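## Task

The wing screw starts pinched by its shank between the right hand's thumb and index finger. Rotate it inside that same hand until its orientation relative to the hand matches both goal pictures. Only the right hand may touch it (its wrist camera, bracket and the arm's final link count as part of the hand); the left arm and left hand must not touch the right hand. The task fails if the screw contacts anything else or leaves the hand. To finish, keep it still and firmly held in the hand, with the palm pointing straight down and no hand motor reporting moving, then declare completion.

## Robot and tools

Robot: two arms, left_arm and right_arm, mounted facing each other across a table. Each carries an identical right-handed hand (so the hands are not mirrored) with five motors per finger set: little, ring, middle, index, thumb_bend, plus thumb_turn. A bracket on the little-finger side of each wrist sticks out and can collide.

World frame: origin on the table top halfway between the arm bases, z up, table at z = 0; left_arm's base lies toward +y. The names left/right do not refer to image sides. Results report each hand point's position (m) and quaternion (w,x,y,z) plus velocities in this frame.

Hand point frame: the hand point sits 0.05 m in front of the palm, where index pad and thumb tip meet in a pinch. Its +z runs along the straightened fingers, +y points out of the palm, +x runs across the palm away from the thumb. Fingers extend 0.06-0.07 m past it along +z. Palm facing down means hand +y pointing toward world -z.

Row layout (used by execute_actions and move): one flat list of 28 numbers covering both arms, each in [-1, 1]: left_arm dx, dy, dz, rx, ry, rz, then left_gripper little, ring, middle, index, thumb_bend, thumb_turn, force_limit, speed, then the same 14 for right_arm/right_gripper. Always send all 28 even if one arm is idle.

Arm numbers dx..rz are offsets, not poses: a displacement from the hand point's measured pose at the start of the action (for move, from the pose in the latest result), expressed in the hand point's own axes. Scale: 1.0 = 0.6 m for dx, dy, dz and 1.0 = 180 degrees for rx, ry, rz, which form a single rotation vector. Zeros keep an arm where it is. Per control step the commanded pose is clipped to 100 mm and 16 degrees from the measured one.

Hand numbers are absolute targets. Fingers and thumb_bend: +1 straight/open, -1 fully curled. thumb_turn: +1 beside the palm, -1 across in front of it. The starting pinch is near index -0.22, thumb_bend -0.75, thumb_turn -0.57. force_limit maps -1..+1 to roughly 0..10 N fingertip force (0..15 N for the two thumb motors) at which a closing motor halts; it does not limit opening. speed maps -1..+1 to nearly zero..full (full travel 0.6 s). No value means unchanged: to keep a hand as is, resend its last eight numbers, or before any were sent, its hand_measured six values followed by hand_force_limit and hand_speed. A motor only starts when its target changes by 0.01 or more. To tighten, raise force_limit and send a target more closed than hand_measured; to loosen, send one more open. Close at speed -0.9 or below for a gentle grip.

Tools:
- execute_actions(actions): a list of actions; each action is up to 15 rows, one per 1/30 s step, and a short table repeats its last row to fill 15 steps. Every row is measured from the same start pose of that action, not from the previous row. An empty list just returns state and images.
- move(target, speed, stop_force, blocking): target is one 28-number row; each arm's hand point travels a straight path to its offset pose, paths finishing together, lasting 0.5-10 s. speed is in m/s, 0.002-0.5 (default 0.25); turning rate capped at twice that in rad/s. stop_force (N, 9-40, shared) ends an arm's path on sensed push; unreliable if the hand rotates during the move. blocking=false returns after 0.5 s; then use wait or stop before new commands. The result adds a move: line (done, off_target, moving, held, fault, contact) and limits notes (paced = clipped pose, held = steps blocked).
- wait(seconds): 0-10, arms hold their last command.
- stop(): brakes a running move.
- zoom_image(camera, region): camera is cam_low, cam_left_wrist or cam_right_wrist; region [x0, y0, x1, y1] in pixels, at most 504x504; images are 896x504.
- show_instructions(): shows the goal reference images.
- finished_scene(scene): ends the given scene (1 or 2) irreversibly; call it only once the goal holds.

Result lines: hand_measured (positions on the target scale), hand_stopped_by (moving, target, force, stalled, fault), hand_load_n (fingertip load, positive pushes open) each list six values in motor order. A lost grip shows as loads dropping near 0. Hand target lines show where the controller drives each hand point. Wrist force/torque lines give flange sensor readings in the end effector axes (noisy, offset up to about 4 N, saturating near 50 N). A pose unreachable line means the clearance check altered that arm's command.

Avoid: dropping the screw or letting it touch the table, the other arm or anything besides the working hand; arms colliding or pressing on each other; hard pushes (150 N external force or joint torque limits cause a 10 s stop); knocking things off the table; motors overheating from long heavy holds. Finish with the screw firmly gripped, palm straight down, all hand motors settled.

Each tool is called by a JSON object that holds its "fn" and its "kwargs", one argument or row to a line.

Reference images:

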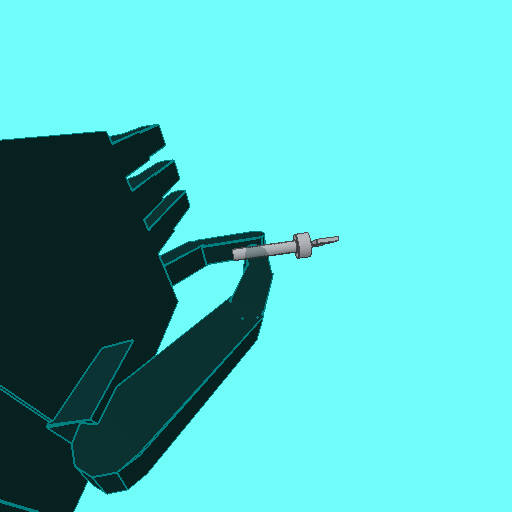

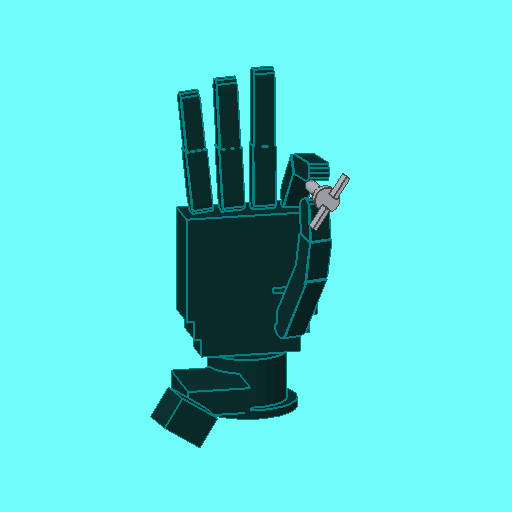

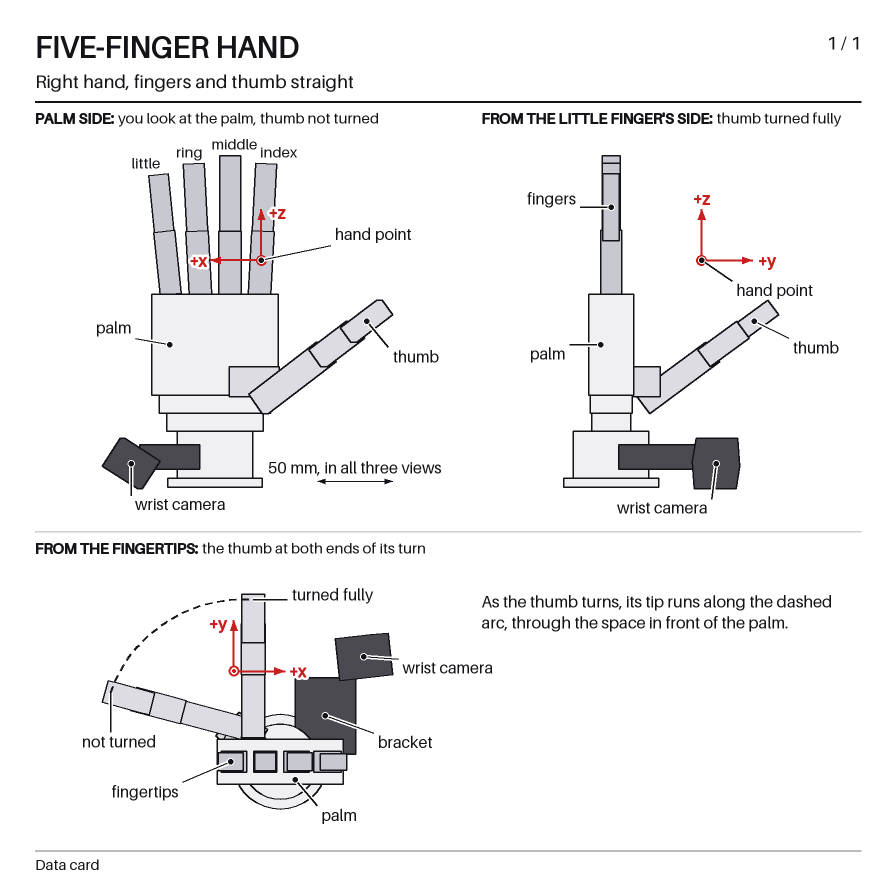

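## Session

{"fn": "execute_actions", "kwargs": {
  "actions": []
}}

Scene clock: 0.00 s.
left_arm: end_effector_position=(+0.2490, +0.5228, +0.4819) hand_measured=(+1.000, +1.000, +1.000, +1.000, +1.000, +1.000) hand_load_n=(+0.0, +0.0, +0.0, +0.0, +0.0, +0.0) hand_stopped_by=(target, target, target, target, target, target) hand_force_limit=0.00 hand_speed=-0.80 end_effector_quat_wxyz=(+0.018, +0.318, +0.948, -0.011) end_effector_velocity=(+0.000, -0.000, +0.000) end_effector_angular_velocity=(-0.002, -0.001, -0.000) | right_arm: end_effector_position=(+0.5528, -0.0009, +0.2614) hand_measured=(+1.000, +1.000, +1.000, -0.108, -0.750, -0.550) hand_load_n=(+0.0, +0.0, +0.0, +5.0, +0.5, +0.0) hand_stopped_by=(target, target, target, target, target, target) hand_force_limit=0.00 hand_speed=-0.80 end_effector_quat_wxyz=(+0.661, -0.702, +0.190, -0.185) end_effector_velocity=(-0.000, +0.000, +0.000) end_effector_angular_velocity=(+0.000, +0.000, +0.001)
Joint positions: left_arm=[ 0.553 -1.724  1.324  1.93   1.565 -1.913] | right_arm=[-1.116 -0.902  1.624 -3.79  -0.912 -0.054]
Joint velocities: left_arm=[ 0.     0.    -0.001 -0.001 -0.     0.   ] | right_arm=[ 0.     0.    -0.     0.     0.001  0.   ]
Motor temperatures (°C, as the motors report them): left_arm=[29 26 29 32 34 37] | right_arm=[32 29 30 33 35 32]
Wrist force (N, on the end effector, along its own x y z axes, offset not removed): no reading
Wrist torque (N m, same axes, about the end effector's origin, offset not removed): no reading
Hand target (left_arm): +0.249, +0.523, +0.482; +0.018, +0.318, +0.948, -0.011
Hand target (right_arm): +0.553, -0.001, +0.261; +0.661, -0.702, +0.190, -0.185

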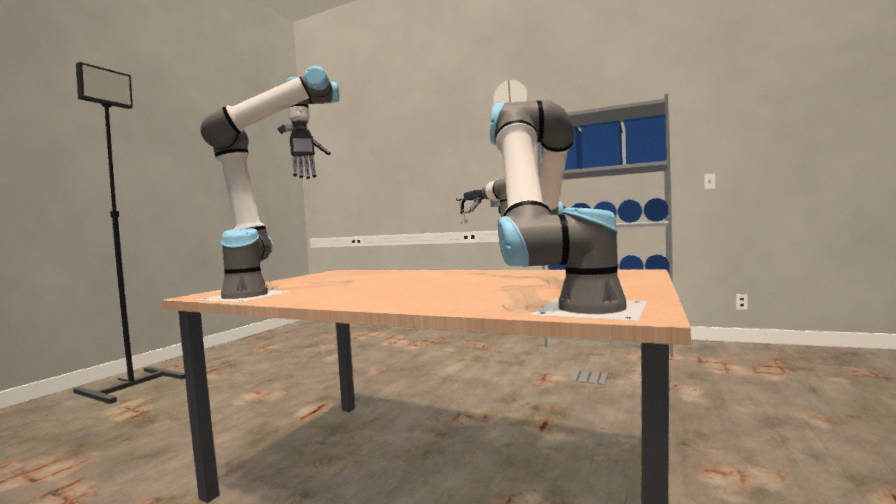

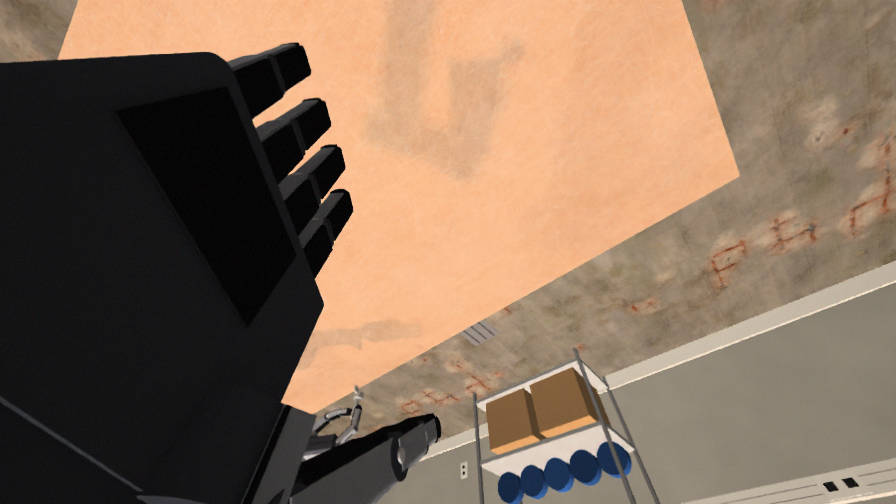

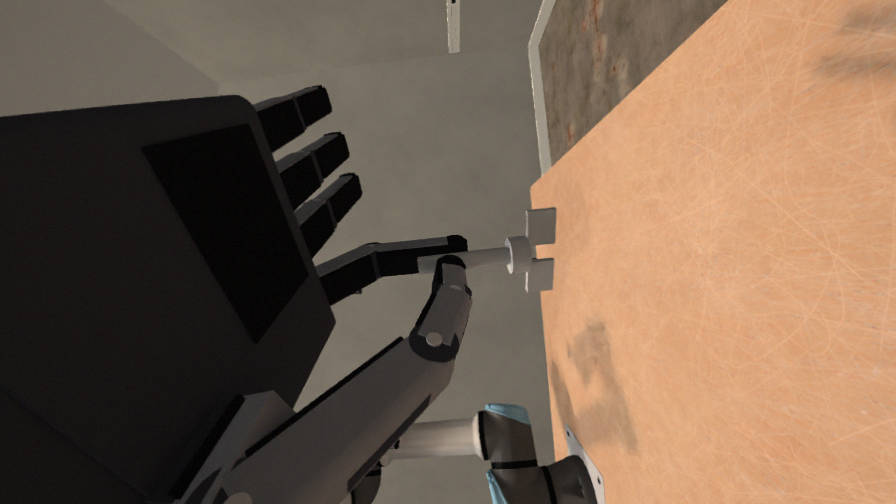

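{"fn": "execute_actions", "kwargs": {
  "actions": [
    [[0,0,0,0,0,0,1,1,1,1,1,1,0,-0.8,0,0,0,0,0,0,1,1,1,-0.108,-0.75,-0.62,0,-0.9]],
    [[0,0,0,0,0,0,1,1,1,1,1,1,0,-0.8,0,0,0,0,0,0,1,1,1,-0.108,-0.75,-0.62,0,-0.9]]
  ]
}}

{"fn": "zoom_image", "kwargs": {
  "camera": "cam_right_wrist",
  "region": [350,150,650,350]
}}

Scene clock: 3.23 s.
left_arm: end_effector_position=(+0.2490, +0.5228, +0.4819) hand_measured=(+1.000, +1.000, +1.000, +1.000, +1.000, +1.000) hand_load_n=(+0.0, +0.0, +0.0, +0.0, +0.0, +0.0) hand_stopped_by=(target, target, target, target, target, target) hand_force_limit=0.00 hand_speed=-0.80 end_effector_quat_wxyz=(+0.018, +0.318, +0.948, -0.011) end_effector_velocity=(-0.000, -0.000, +0.000) end_effector_angular_velocity=(-0.000, -0.000, +0.000) | right_arm: end_effector_position=(+0.5528, -0.0009, +0.2614) hand_measured=(+1.000, +1.000, +1.000, -0.108, -0.750, -0.620) hand_load_n=(+0.0, +0.0, +0.0, +4.0, +0.0, +0.0) hand_stopped_by=(target, target, target, target, target, target) hand_force_limit=0.00 hand_speed=-0.90 end_effector_quat_wxyz=(+0.661, -0.702, +0.190, -0.185) end_effector_velocity=(-0.000, +0.000, +0.000) end_effector_angular_velocity=(+0.000, -0.001, +0.000)
Joint positions: left_arm=[ 0.553 -1.724  1.324  1.93   1.565 -1.913] | right_arm=[-1.116 -0.902  1.624 -3.79  -0.912 -0.054]
Joint velocities: left_arm=[-0. -0. -0. -0.  0. -0.] | right_arm=[ 0.     0.     0.    -0.001  0.     0.   ]
Motor temperatures (°C, as the motors report them): left_arm=[29 26 29 32 34 37] | right_arm=[32 29 30 33 35 32]
Wrist force (N, on the end effector, along its own x y z axes, offset not removed): left_arm=[1.9 1.7 1.7] | right_arm=[0.0 -0.6 2.8]
Wrist torque (N m, same axes, about the end effector's origin, offset not removed): left_arm=[0.25 -0.31 0.26] | right_arm=[-0.16 0.02 0.04]
Hand target (left_arm): +0.249, +0.523, +0.482; +0.018, +0.318, +0.948, -0.011
Hand target (right_arm): +0.553, -0.001, +0.261; +0.661, -0.702, +0.190, -0.185
Off the commanded pose (left_arm): 0.000 m, 0 deg.
Off the commanded pose (right_arm): 0.000 m, 0 deg.
camera_calibration (this result's frames):
cam_left_wrist: T_world_to_cam=[[0.651805, 0.758197, -0.0169611, -0.552666], [0.610523, -0.511323, 0.604823, -0.179313], [0.449902, -0.404582, -0.796179, 0.617836], [0, 0, 0, 1]] pos_world=[0.19174, 0.577307, 0.590987]
cam_right_wrist: T_world_to_cam=[[-0.0945942, 0.0350281, -0.994899, 0.312708], [-0.99551, 0.00023102, 0.0946603, 0.53015], [0.00354561, 0.999386, 0.034849, 0.121016], [0, 0, 0, 1]] pos_world=[0.556921, -0.132018, 0.256712]

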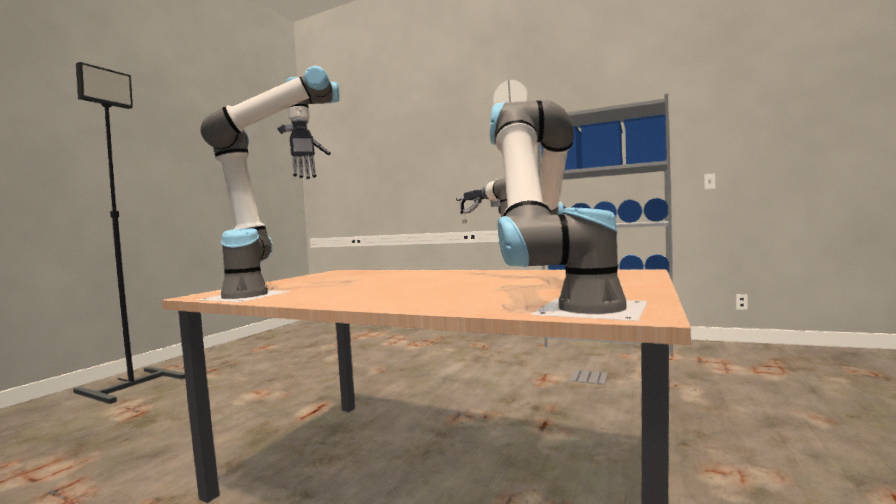

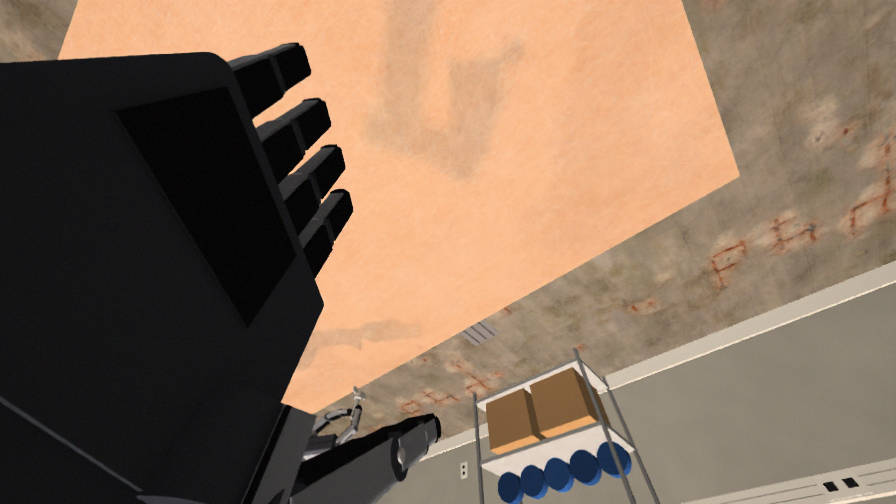

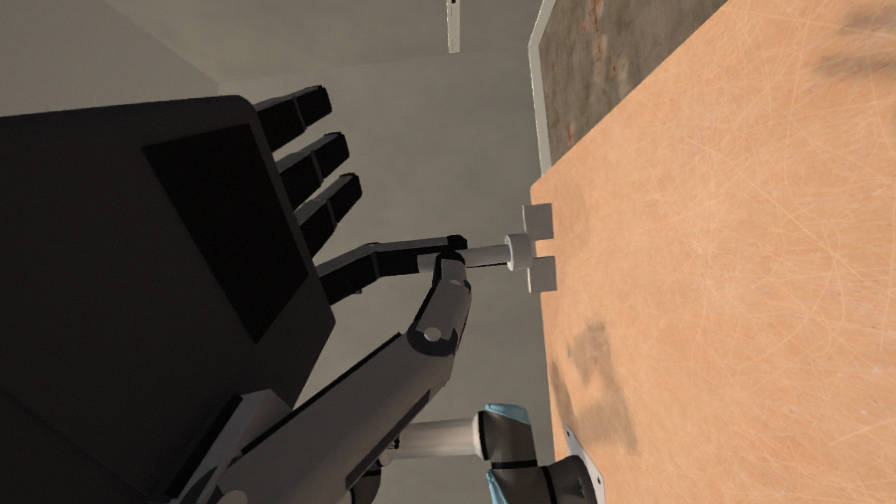

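Region (350, 150, 650, 350) of cam_right_wrist's 896x504 image, scaled by 1.680, with more detail than that image has.

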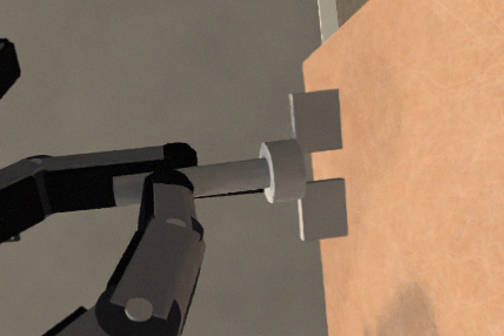

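{"fn": "execute_actions", "kwargs": {
  "actions": [
    [[0,0,0,0,0,0,1,1,1,1,1,1,0,-0.8,0,0,0,0,0,0,1,1,1,-0.108,-0.75,-0.55,0,-0.9]],
    [[0,0,0,0,0,0,1,1,1,1,1,1,0,-0.8,0,0,0,0,0,0,1,1,1,-0.108,-0.75,-0.48,0,-0.9]],
    [[0,0,0,0,0,0,1,1,1,1,1,1,0,-0.8,0,0,0,0,0,0,1,1,1,-0.108,-0.75,-0.48,0,-0.9]]
  ]
}}

{"fn": "zoom_image", "kwargs": {
  "camera": "cam_right_wrist",
  "region": [350,150,650,350]
}}

Scene clock: 6.90 s.
left_arm: end_effector_position=(+0.2490, +0.5228, +0.4819) hand_measured=(+1.000, +1.000, +1.000, +1.000, +1.000, +1.000) hand_load_n=(+0.0, +0.0, +0.0, +0.0, +0.0, +0.0) hand_stopped_by=(target, target, target, target, target, target) hand_force_limit=0.00 hand_speed=-0.80 end_effector_quat_wxyz=(+0.018, +0.318, +0.948, -0.011) end_effector_velocity=(-0.000, +0.000, -0.000) end_effector_angular_velocity=(+0.000, +0.000, -0.000) | right_arm: end_effector_position=(+0.5528, -0.0009, +0.2614) hand_measured=(+1.000, +1.000, +1.000, -0.108, -0.750, -0.480) hand_load_n=(+0.0, +0.0, +0.0, +4.5, +1.5, +0.0) hand_stopped_by=(target, target, target, target, target, target) hand_force_limit=0.00 hand_speed=-0.90 end_effector_quat_wxyz=(+0.661, -0.702, +0.190, -0.185) end_effector_velocity=(+0.000, -0.000, -0.000) end_effector_angular_velocity=(-0.000, -0.001, -0.001)
Joint positions: left_arm=[ 0.553 -1.724  1.324  1.93   1.565 -1.913] | right_arm=[-1.116 -0.902  1.624 -3.79  -0.912 -0.054]
Joint velocities: left_arm=[-0. -0.  0.  0.  0.  0.] | right_arm=[-0.    -0.     0.    -0.    -0.001 -0.001]
Motor temperatures (°C, as the motors report them): left_arm=[29 26 29 32 34 37] | right_arm=[32 29 30 33 35 32]
Wrist force (N, on the end effector, along its own x y z axes, offset not removed): left_arm=[2.5 1.3 1.6] | right_arm=[-0.7 0.7 -0.1]
Wrist torque (N m, same axes, about the end effector's origin, offset not removed): left_arm=[0.17 -0.33 0.31] | right_arm=[0.41 0.18 0.01]
Hand target (left_arm): +0.249, +0.523, +0.482; +0.018, +0.318, +0.948, -0.011
Hand target (right_arm): +0.553, -0.001, +0.261; +0.661, -0.702, +0.190, -0.185
Off the commanded pose (left_arm): 0.000 m, 0 deg.
Off the commanded pose (right_arm): 0.000 m, 0 deg.
camera_calibration (this result's frames):
cam_left_wrist: T_world_to_cam=[[0.651805, 0.758197, -0.0169613, -0.552665], [0.610523, -0.511323, 0.604823, -0.179313], [0.449902, -0.404582, -0.796179, 0.617836], [0, 0, 0, 1]] pos_world=[0.19174, 0.577307, 0.590987]
cam_right_wrist: T_world_to_cam=[[-0.0945943, 0.0350281, -0.994899, 0.312709], [-0.99551, 0.000230984, 0.0946604, 0.53015], [0.00354558, 0.999386, 0.034849, 0.121016], [0, 0, 0, 1]] pos_world=[0.556921, -0.132018, 0.256712]

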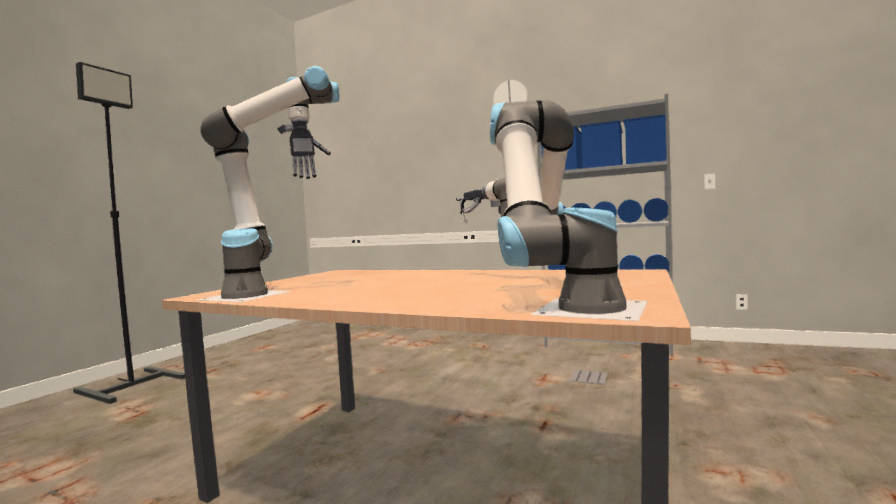

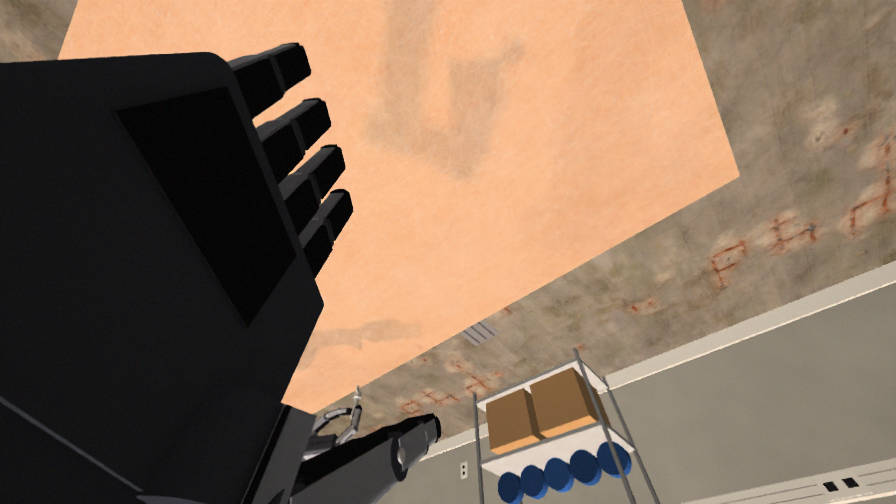

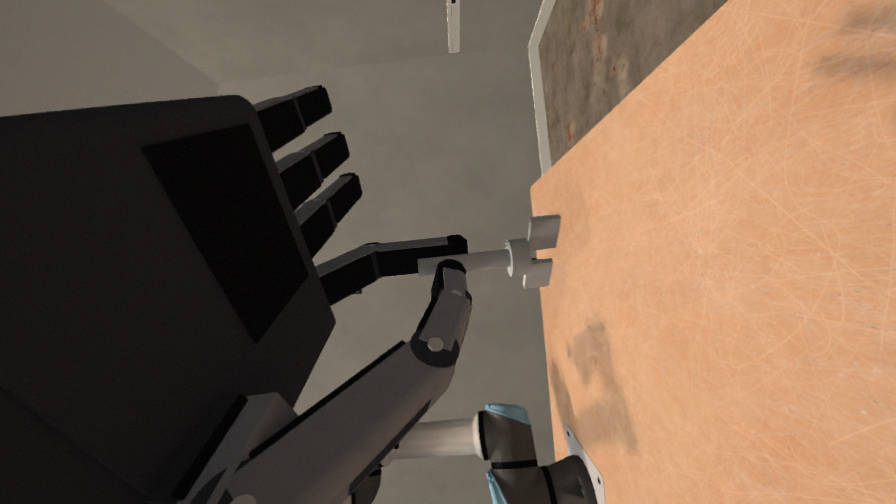

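Region (350, 150, 650, 350) of cam_right_wrist's 896x504 image, scaled by 1.680, with more detail than that image has.

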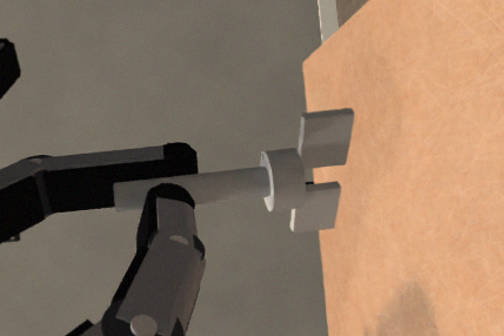

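{"fn": "execute_actions", "kwargs": {
  "actions": [
    [[0,0,0,0,0,0,1,1,1,1,1,1,0,-0.8,0,0,0,0,0,0,1,1,1,-0.108,-0.75,-0.42,0,-0.9]],
    [[0,0,0,0,0,0,1,1,1,1,1,1,0,-0.8,0,0,0,0,0,0,1,1,1,-0.13,-0.75,-0.42,0,-0.9]]
  ]
}}

{"fn": "zoom_image", "kwargs": {
  "camera": "cam_right_wrist",
  "region": [350,150,650,350]
}}

Scene clock: 9.30 s.
left_arm: end_effector_position=(+0.2490, +0.5228, +0.4819) hand_measured=(+1.000, +1.000, +1.000, +1.000, +1.000, +1.000) hand_load_n=(+0.0, +0.0, +0.0, +0.0, +0.0, +0.0) hand_stopped_by=(target, target, target, target, target, target) hand_force_limit=0.00 hand_speed=-0.80 end_effector_quat_wxyz=(+0.018, +0.318, +0.948, -0.011) end_effector_velocity=(-0.000, +0.000, +0.000) end_effector_angular_velocity=(+0.001, +0.000, +0.000) | right_arm: end_effector_position=(+0.5528, -0.0009, +0.2614) hand_measured=(+1.000, +1.000, +1.000, -0.110, -0.748, -0.420) hand_load_n=(+0.0, +0.0, +0.0, +5.5, +2.5, -0.5) hand_stopped_by=(target, target, target, force, target, target) hand_force_limit=0.00 hand_speed=-0.90 end_effector_quat_wxyz=(+0.661, -0.702, +0.190, -0.185) end_effector_velocity=(-0.000, +0.000, +0.000) end_effector_angular_velocity=(+0.001, -0.001, +0.000)
Joint positions: left_arm=[ 0.553 -1.724  1.324  1.93   1.565 -1.913] | right_arm=[-1.116 -0.902  1.624 -3.79  -0.912 -0.054]
Joint velocities: left_arm=[ 0.    -0.    -0.001  0.001 -0.    -0.   ] | right_arm=[-0.    -0.    -0.    -0.001  0.     0.001]
Motor temperatures (°C, as the motors report them): left_arm=[29 26 29 32 34 37] | right_arm=[32 29 30 33 35 32]
Wrist force (N, on the end effector, along its own x y z axes, offset not removed): left_arm=[2.1 2.8 -0.4] | right_arm=[0.1 0.1 0.6]
Wrist torque (N m, same axes, about the end effector's origin, offset not removed): left_arm=[0.48 -0.22 0.34] | right_arm=[0.16 0.08 0.01]
Hand target (left_arm): +0.249, +0.523, +0.482; +0.018, +0.318, +0.948, -0.011
Hand target (right_arm): +0.553, -0.001, +0.261; +0.661, -0.702, +0.190, -0.185
Off the commanded pose (left_arm): 0.000 m, 0 deg.
Off the commanded pose (right_arm): 0.000 m, 0 deg.
camera_calibration (this result's frames):
cam_left_wrist: T_world_to_cam=[[0.651805, 0.758197, -0.0169611, -0.552666], [0.610523, -0.511323, 0.604823, -0.179313], [0.449902, -0.404582, -0.796179, 0.617836], [0, 0, 0, 1]] pos_world=[0.19174, 0.577307, 0.590987]
cam_right_wrist: T_world_to_cam=[[-0.0945937, 0.0350282, -0.9949, 0.312708], [-0.99551, 0.000230874, 0.0946598, 0.53015], [0.00354546, 0.999386, 0.0348491, 0.121016], [0, 0, 0, 1]] pos_world=[0.556921, -0.132018, 0.256712]

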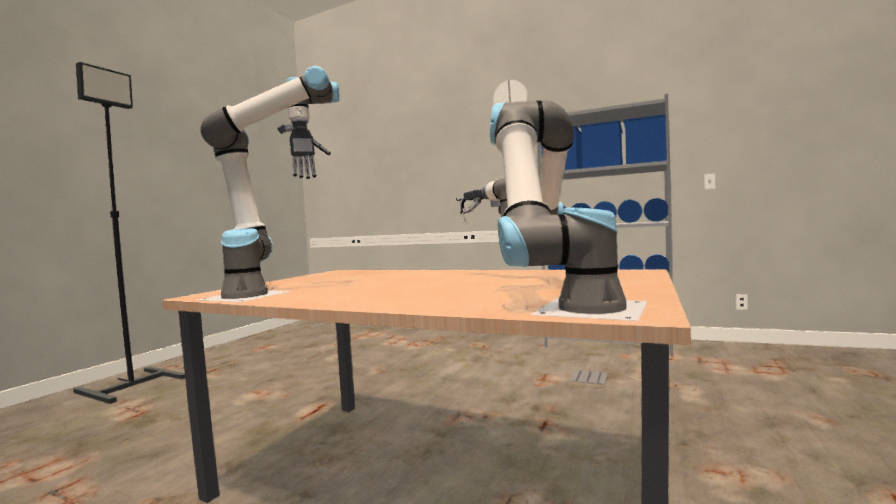

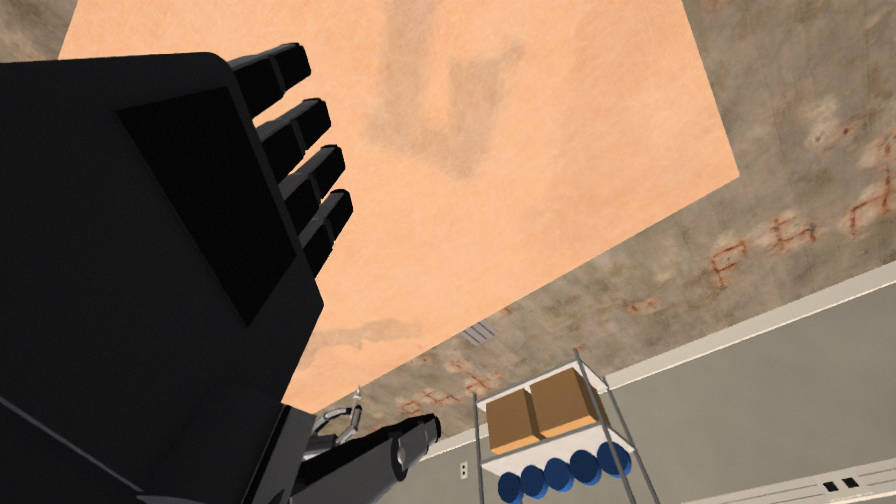

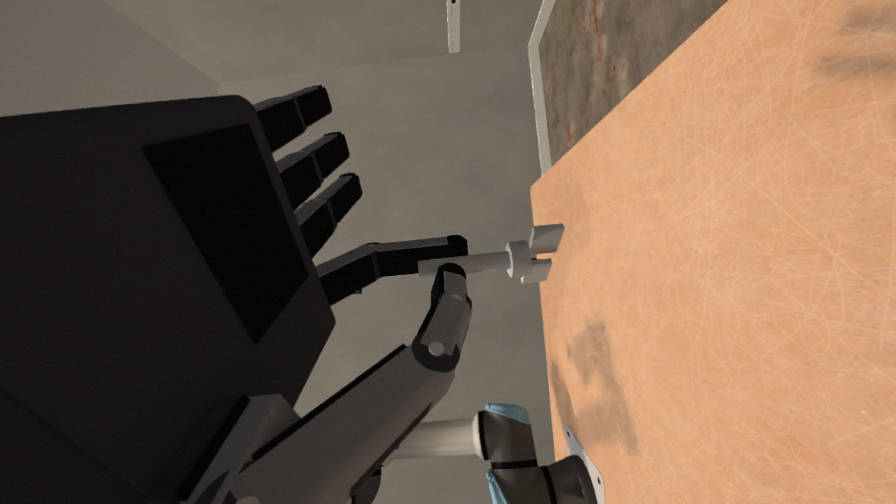

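Region (350, 150, 650, 350) of cam_right_wrist's 896x504 image, scaled by 1.680, with more detail than that image has.

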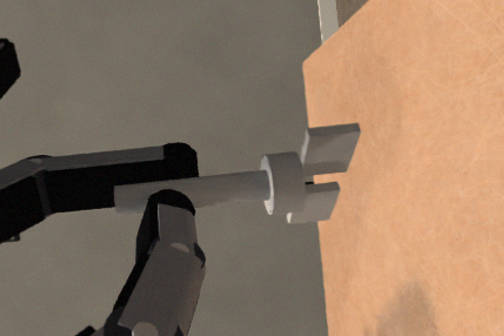

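{"fn": "execute_actions", "kwargs": {
  "actions": [
    [[0,0,0,0,0,0,1,1,1,1,1,1,0,-0.8,0,0,0,0,0,0,1,1,1,-0.13,-0.75,-0.37,0,-0.9]],
    [[0,0,0,0,0,0,1,1,1,1,1,1,0,-0.8,0,0,0,0,0,0,1,1,1,-0.15,-0.75,-0.37,0,-0.9]]
  ]
}}

{"fn": "zoom_image", "kwargs": {
  "camera": "cam_right_wrist",
  "region": [350,150,650,350]
}}

Scene clock: 11.27 s.
left_arm: end_effector_position=(+0.2490, +0.5228, +0.4819) hand_measured=(+1.000, +1.000, +1.000, +1.000, +1.000, +1.000) hand_load_n=(+0.0, +0.0, +0.0, +0.0, +0.0, +0.0) hand_stopped_by=(target, target, target, target, target, target) hand_force_limit=0.00 hand_speed=-0.80 end_effector_quat_wxyz=(+0.018, +0.318, +0.948, -0.011) end_effector_velocity=(-0.000, -0.000, -0.000) end_effector_angular_velocity=(+0.000, +0.001, -0.001) | right_arm: end_effector_position=(+0.5528, -0.0009, +0.2614) hand_measured=(+1.000, +1.000, +1.000, -0.110, -0.748, -0.370) hand_load_n=(+0.0, +0.0, +0.0, +5.5, +3.5, -0.5) hand_stopped_by=(target, target, target, force, target, target) hand_force_limit=0.00 hand_speed=-0.90 end_effector_quat_wxyz=(+0.661, -0.702, +0.190, -0.185) end_effector_velocity=(+0.000, -0.000, -0.000) end_effector_angular_velocity=(-0.001, -0.001, -0.001)
Joint positions: left_arm=[ 0.553 -1.724  1.324  1.93   1.565 -1.913] | right_arm=[-1.116 -0.902  1.624 -3.79  -0.912 -0.054]
Joint velocities: left_arm=[-0.    -0.     0.    -0.     0.     0.001] | right_arm=[-0.     0.     0.001 -0.001 -0.001 -0.001]
Motor temperatures (°C, as the motors report them): left_arm=[29 26 29 32 34 37] | right_arm=[32 29 30 33 35 32]
Wrist force (N, on the end effector, along its own x y z axes, offset not removed): left_arm=[3.6 1.8 0.4] | right_arm=[-0.7 -0.2 1.2]
Wrist torque (N m, same axes, about the end effector's origin, offset not removed): left_arm=[0.28 -0.54 0.29] | right_arm=[0.02 0.17 0.00]
Hand target (left_arm): +0.249, +0.523, +0.482; +0.018, +0.318, +0.948, -0.011
Hand target (right_arm): +0.553, -0.001, +0.261; +0.661, -0.702, +0.190, -0.185
Off the commanded pose (left_arm): 0.000 m, 0 deg.
Off the commanded pose (right_arm): 0.000 m, 0 deg.
camera_calibration (this result's frames):
cam_left_wrist: T_world_to_cam=[[0.651805, 0.758197, -0.016961, -0.552666], [0.610523, -0.511323, 0.604823, -0.179313], [0.449902, -0.404582, -0.796179, 0.617836], [0, 0, 0, 1]] pos_world=[0.19174, 0.577307, 0.590987]
cam_right_wrist: T_world_to_cam=[[-0.0945941, 0.0350282, -0.994899, 0.312709], [-0.99551, 0.000230852, 0.0946602, 0.53015], [0.00354545, 0.999386, 0.0348491, 0.121016], [0, 0, 0, 1]] pos_world=[0.556921, -0.132018, 0.256712]

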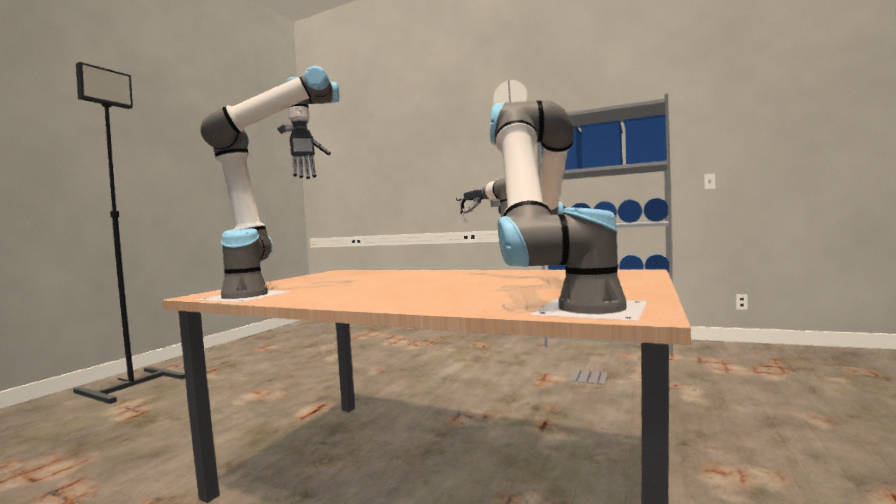

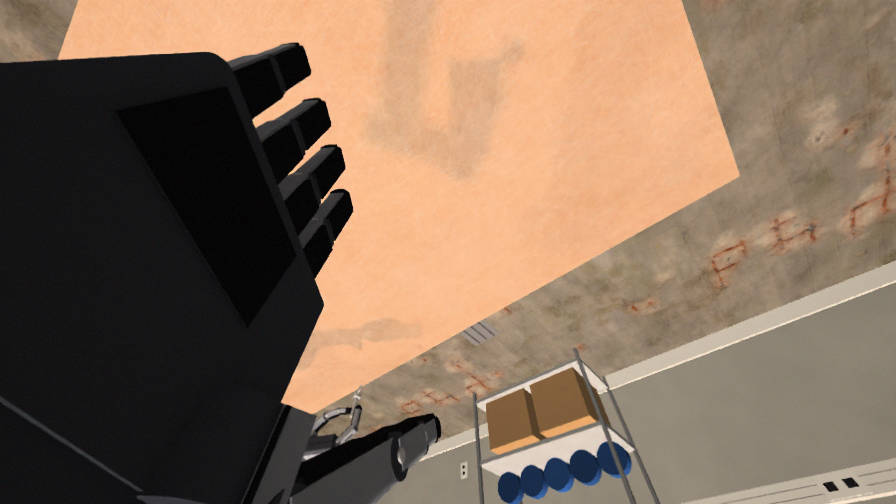

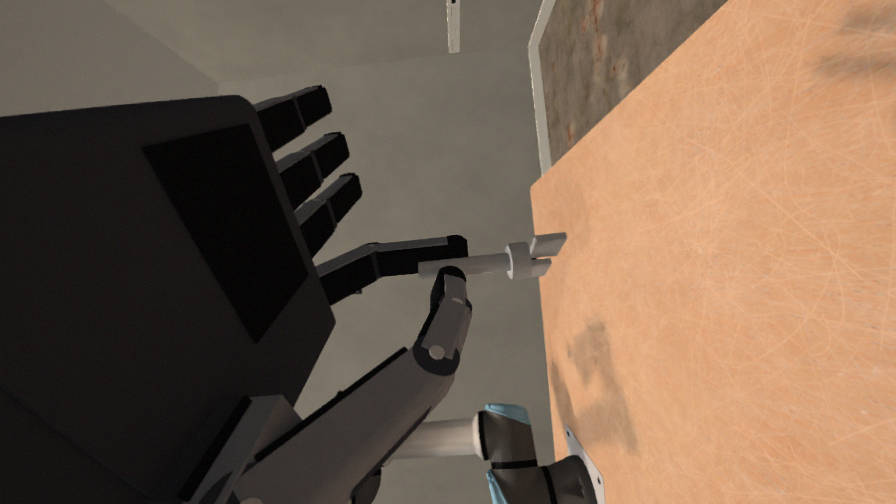

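Region (350, 150, 650, 350) of cam_right_wrist's 896x504 image, scaled by 1.680, with more detail than that image has.

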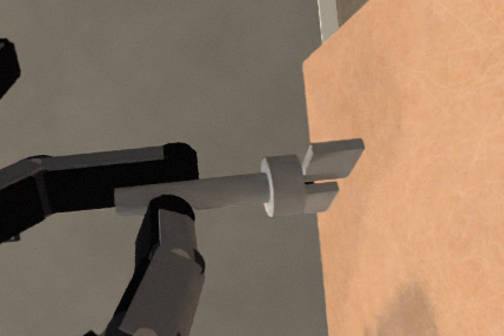

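{"fn": "execute_actions", "kwargs": {
  "actions": [
    [[0,0,0,0,0,0,1,1,1,1,1,1,0,-0.8,0,0,0,0,0,0,1,1,1,-0.15,-0.75,-0.32,0,-0.9]],
    [[0,0,0,0,0,0,1,1,1,1,1,1,0,-0.8,0,0,0,0,0,0,1,1,1,-0.13,-0.75,-0.32,0,-0.9]]
  ]
}}

{"fn": "zoom_image", "kwargs": {
  "camera": "cam_right_wrist",
  "region": [350,150,650,350]
}}

Scene clock: 13.47 s.
left_arm: end_effector_position=(+0.2490, +0.5228, +0.4819) hand_measured=(+1.000, +1.000, +1.000, +1.000, +1.000, +1.000) hand_load_n=(+0.0, +0.0, +0.0, +0.0, +0.0, +0.0) hand_stopped_by=(target, target, target, target, target, target) hand_force_limit=0.00 hand_speed=-0.80 end_effector_quat_wxyz=(+0.018, +0.318, +0.948, -0.011) end_effector_velocity=(+0.000, -0.000, -0.000) end_effector_angular_velocity=(-0.001, -0.001, -0.000) | right_arm: end_effector_position=(+0.5528, -0.0009, +0.2614) hand_measured=(+1.000, +1.000, +1.000, -0.110, -0.748, -0.320) hand_load_n=(+0.0, +0.0, +0.0, +5.5, +4.0, -0.5) hand_stopped_by=(target, target, target, force, target, target) hand_force_limit=0.00 hand_speed=-0.90 end_effector_quat_wxyz=(+0.661, -0.702, +0.190, -0.185) end_effector_velocity=(-0.000, +0.000, +0.000) end_effector_angular_velocity=(+0.000, +0.001, +0.001)
Joint positions: left_arm=[ 0.553 -1.724  1.324  1.93   1.565 -1.913] | right_arm=[-1.116 -0.902  1.624 -3.79  -0.912 -0.054]
Joint velocities: left_arm=[ 0.    -0.     0.    -0.001 -0.     0.   ] | right_arm=[-0.    -0.     0.    -0.     0.001  0.001]
Motor temperatures (°C, as the motors report them): left_arm=[29 26 29 32 34 37] | right_arm=[32 29 30 33 35 32]
Wrist force (N, on the end effector, along its own x y z axes, offset not removed): left_arm=[4.0 0.3 1.9] | right_arm=[-1.6 -0.5 1.8]
Wrist torque (N m, same axes, about the end effector's origin, offset not removed): left_arm=[0.00 -0.64 0.34] | right_arm=[-0.09 0.29 -0.09]
Hand target (left_arm): +0.249, +0.523, +0.482; +0.018, +0.318, +0.948, -0.011
Hand target (right_arm): +0.553, -0.001, +0.261; +0.661, -0.702, +0.190, -0.185
Off the commanded pose (left_arm): 0.000 m, 0 deg.
Off the commanded pose (right_arm): 0.000 m, 0 deg.
camera_calibration (this result's frames):
cam_left_wrist: T_world_to_cam=[[0.651805, 0.758197, -0.016961, -0.552666], [0.610523, -0.511323, 0.604823, -0.179313], [0.449902, -0.404582, -0.79618, 0.617835], [0, 0, 0, 1]] pos_world=[0.19174, 0.577307, 0.590987]
cam_right_wrist: T_world_to_cam=[[-0.0945939, 0.0350282, -0.9949, 0.312708], [-0.99551, 0.000230858, 0.0946601, 0.53015], [0.00354545, 0.999386, 0.034849, 0.121016], [0, 0, 0, 1]] pos_world=[0.556921, -0.132018, 0.256712]

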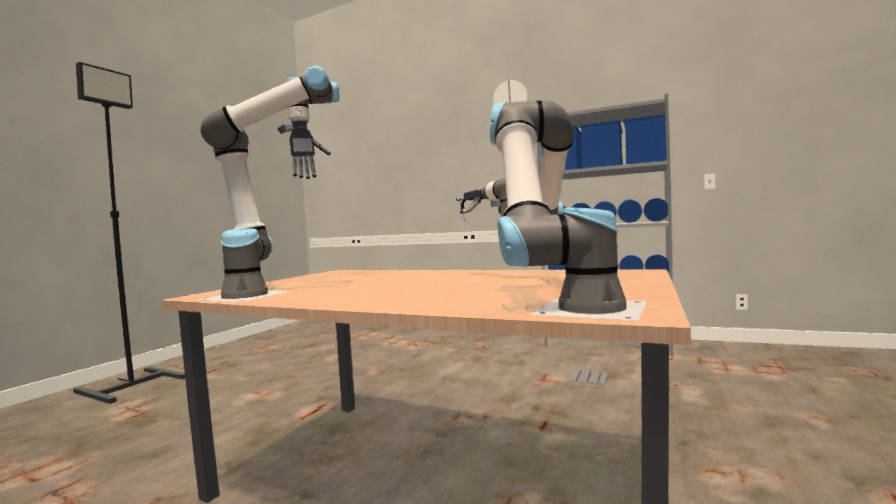

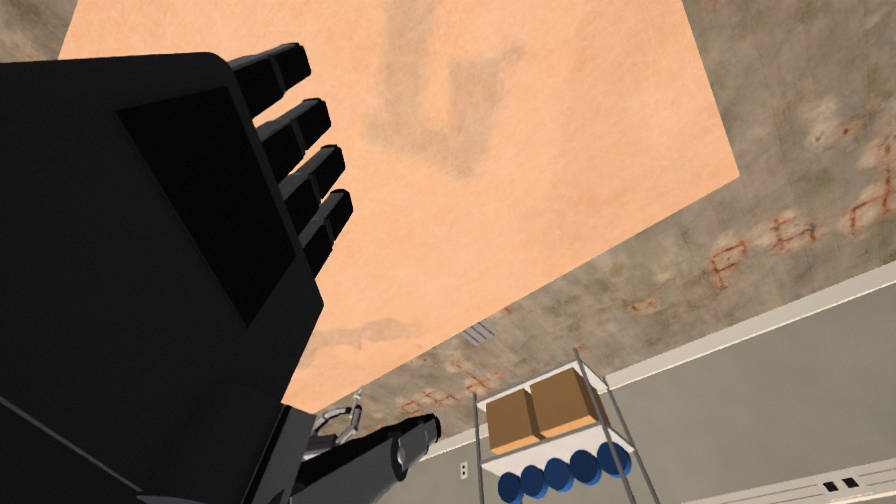

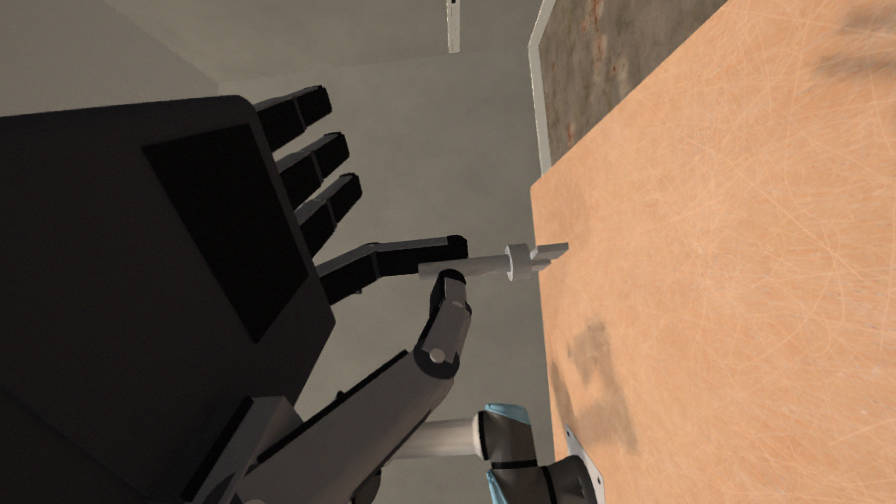

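Region (350, 150, 650, 350) of cam_right_wrist's 896x504 image, scaled by 1.680, with more detail than that image has.

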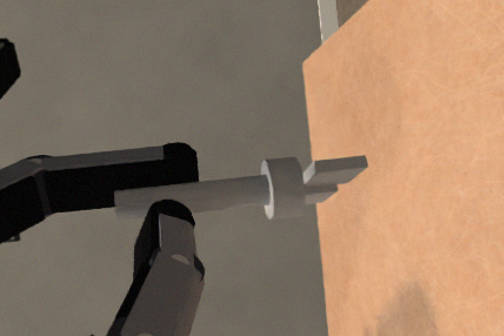

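{"fn": "execute_actions", "kwargs": {
  "actions": [
    [[0,0,0,0,0,0,1,1,1,1,1,1,0,-0.8,0,0,0,0.018,0,0,1,1,1,-0.13,-0.75,-0.28,0,-0.9]],
    [[0,0,0,0,0,0,1,1,1,1,1,1,0,-0.8,0,0,0,0,0,0,1,1,1,-0.15,-0.75,-0.28,0.4,-0.9]],
    [[0,0,0,0,0,0,1,1,1,1,1,1,0,-0.8,0,0,0,0,0,0,1,1,1,-0.15,-0.75,-0.28,0.4,-0.9]]
  ]
}}

{"fn": "zoom_image", "kwargs": {
  "camera": "cam_right_wrist",
  "region": [350,150,650,350]
}}

Scene clock: 17.53 s.
left_arm: end_effector_position=(+0.2490, +0.5228, +0.4819) hand_measured=(+1.000, +1.000, +1.000, +1.000, +1.000, +1.000) hand_load_n=(+0.0, +0.0, +0.0, +0.0, +0.0, +0.0) hand_stopped_by=(target, target, target, target, target, target) hand_force_limit=0.00 hand_speed=-0.80 end_effector_quat_wxyz=(+0.018, +0.318, +0.948, -0.011) end_effector_velocity=(+0.000, +0.000, +0.000) end_effector_angular_velocity=(+0.000, -0.000, +0.000) | right_arm: end_effector_position=(+0.5527, -0.0009, +0.2613) hand_measured=(+1.000, +1.000, +1.000, -0.114, -0.748, -0.280) hand_load_n=(+0.0, +0.0, +0.0, +7.0, +5.0, -0.5) hand_stopped_by=(target, target, target, force, target, target) hand_force_limit=0.40 hand_speed=-0.90 end_effector_quat_wxyz=(+0.680, -0.684, +0.185, -0.190) end_effector_velocity=(+0.000, -0.000, +0.000) end_effector_angular_velocity=(-0.000, -0.000, -0.001)
Joint positions: left_arm=[ 0.553 -1.724  1.324  1.93   1.565 -1.913] | right_arm=[-1.12  -0.874  1.618 -3.882 -0.906 -0.012]
Joint velocities: left_arm=[ 0. -0.  0.  0. -0. -0.] | right_arm=[ 0.    -0.    -0.     0.    -0.001 -0.   ]
Motor temperatures (°C, as the motors report them): left_arm=[29 26 29 32 34 37] | right_arm=[32 29 30 33 35 32]
Wrist force (N, on the end effector, along its own x y z axes, offset not removed): left_arm=[3.2 2.3 2.2] | right_arm=[-0.8 0.0 1.6]
Wrist torque (N m, same axes, about the end effector's origin, offset not removed): left_arm=[0.23 -0.46 0.40] | right_arm=[0.03 0.08 0.10]
Hand target (left_arm): +0.249, +0.523, +0.482; +0.018, +0.318, +0.948, -0.011
Hand target (right_arm): +0.553, -0.001, +0.261; +0.680, -0.684, +0.185, -0.190
Off the commanded pose (left_arm): 0.000 m, 0 deg.
Off the commanded pose (right_arm): 0.000 m, 0 deg.
camera_calibration (this result's frames):
cam_left_wrist: T_world_to_cam=[[0.651805, 0.758197, -0.0169611, -0.552666], [0.610523, -0.511323, 0.604823, -0.179313], [0.449902, -0.404582, -0.796179, 0.617836], [0, 0, 0, 1]] pos_world=[0.19174, 0.577307, 0.590987]
cam_right_wrist: T_world_to_cam=[[-0.0664728, 0.082054, -0.994409, 0.297064], [-0.997787, -0.00408758, 0.0663613, 0.538794], [0.00138049, 0.996619, 0.0821442, 0.109866], [0, 0, 0, 1]] pos_world=[0.557197, -0.131668, 0.250623]

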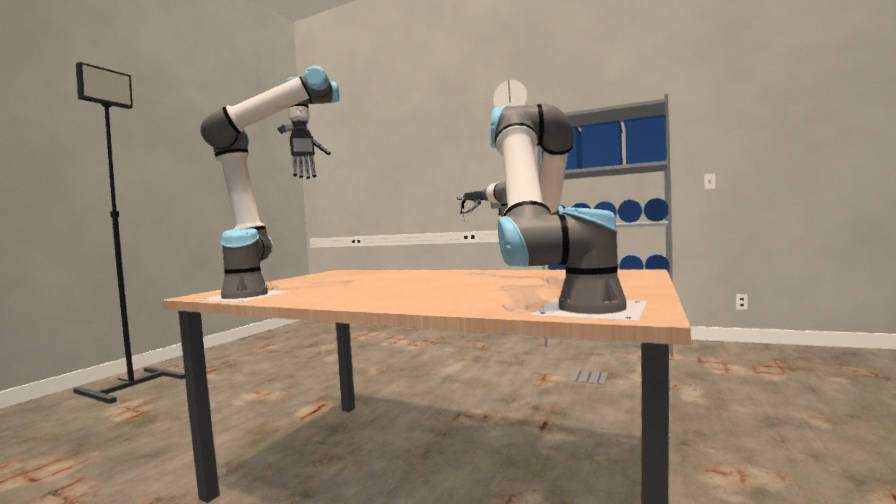

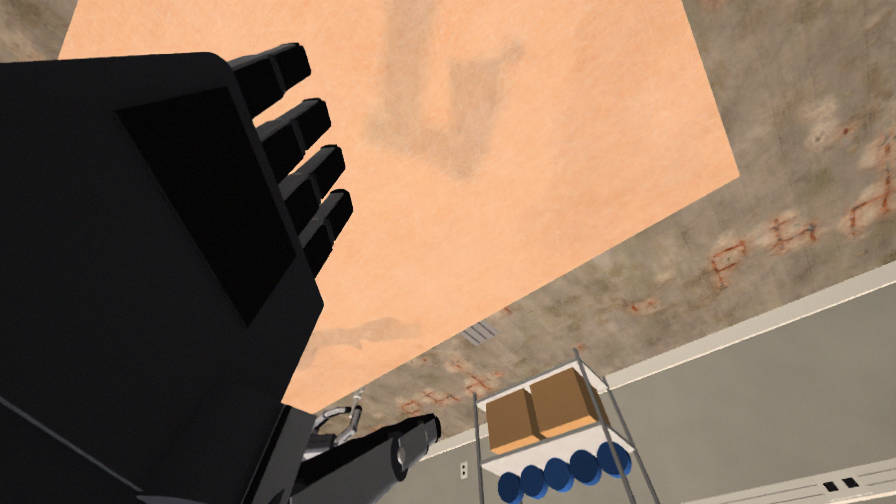

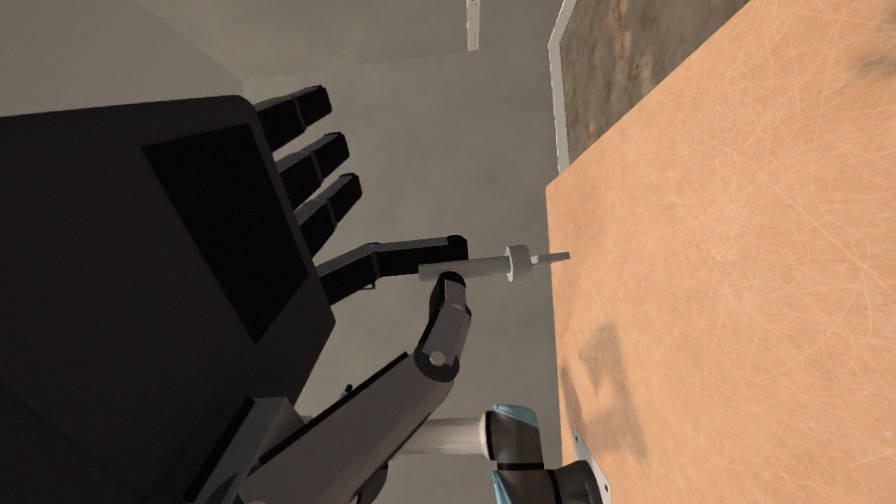

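Region (350, 150, 650, 350) of cam_right_wrist's 896x504 image, scaled by 1.680, with more detail than that image has.

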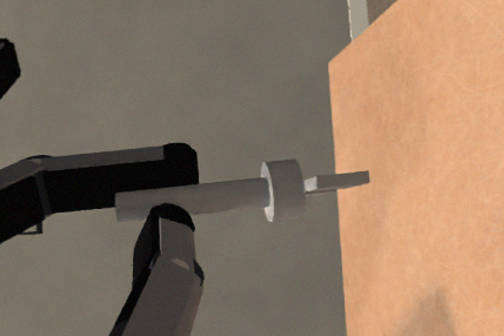

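{"fn": "finished_scene", "kwargs": {
  "scene": 1
}}

The scene is finished: the task was done.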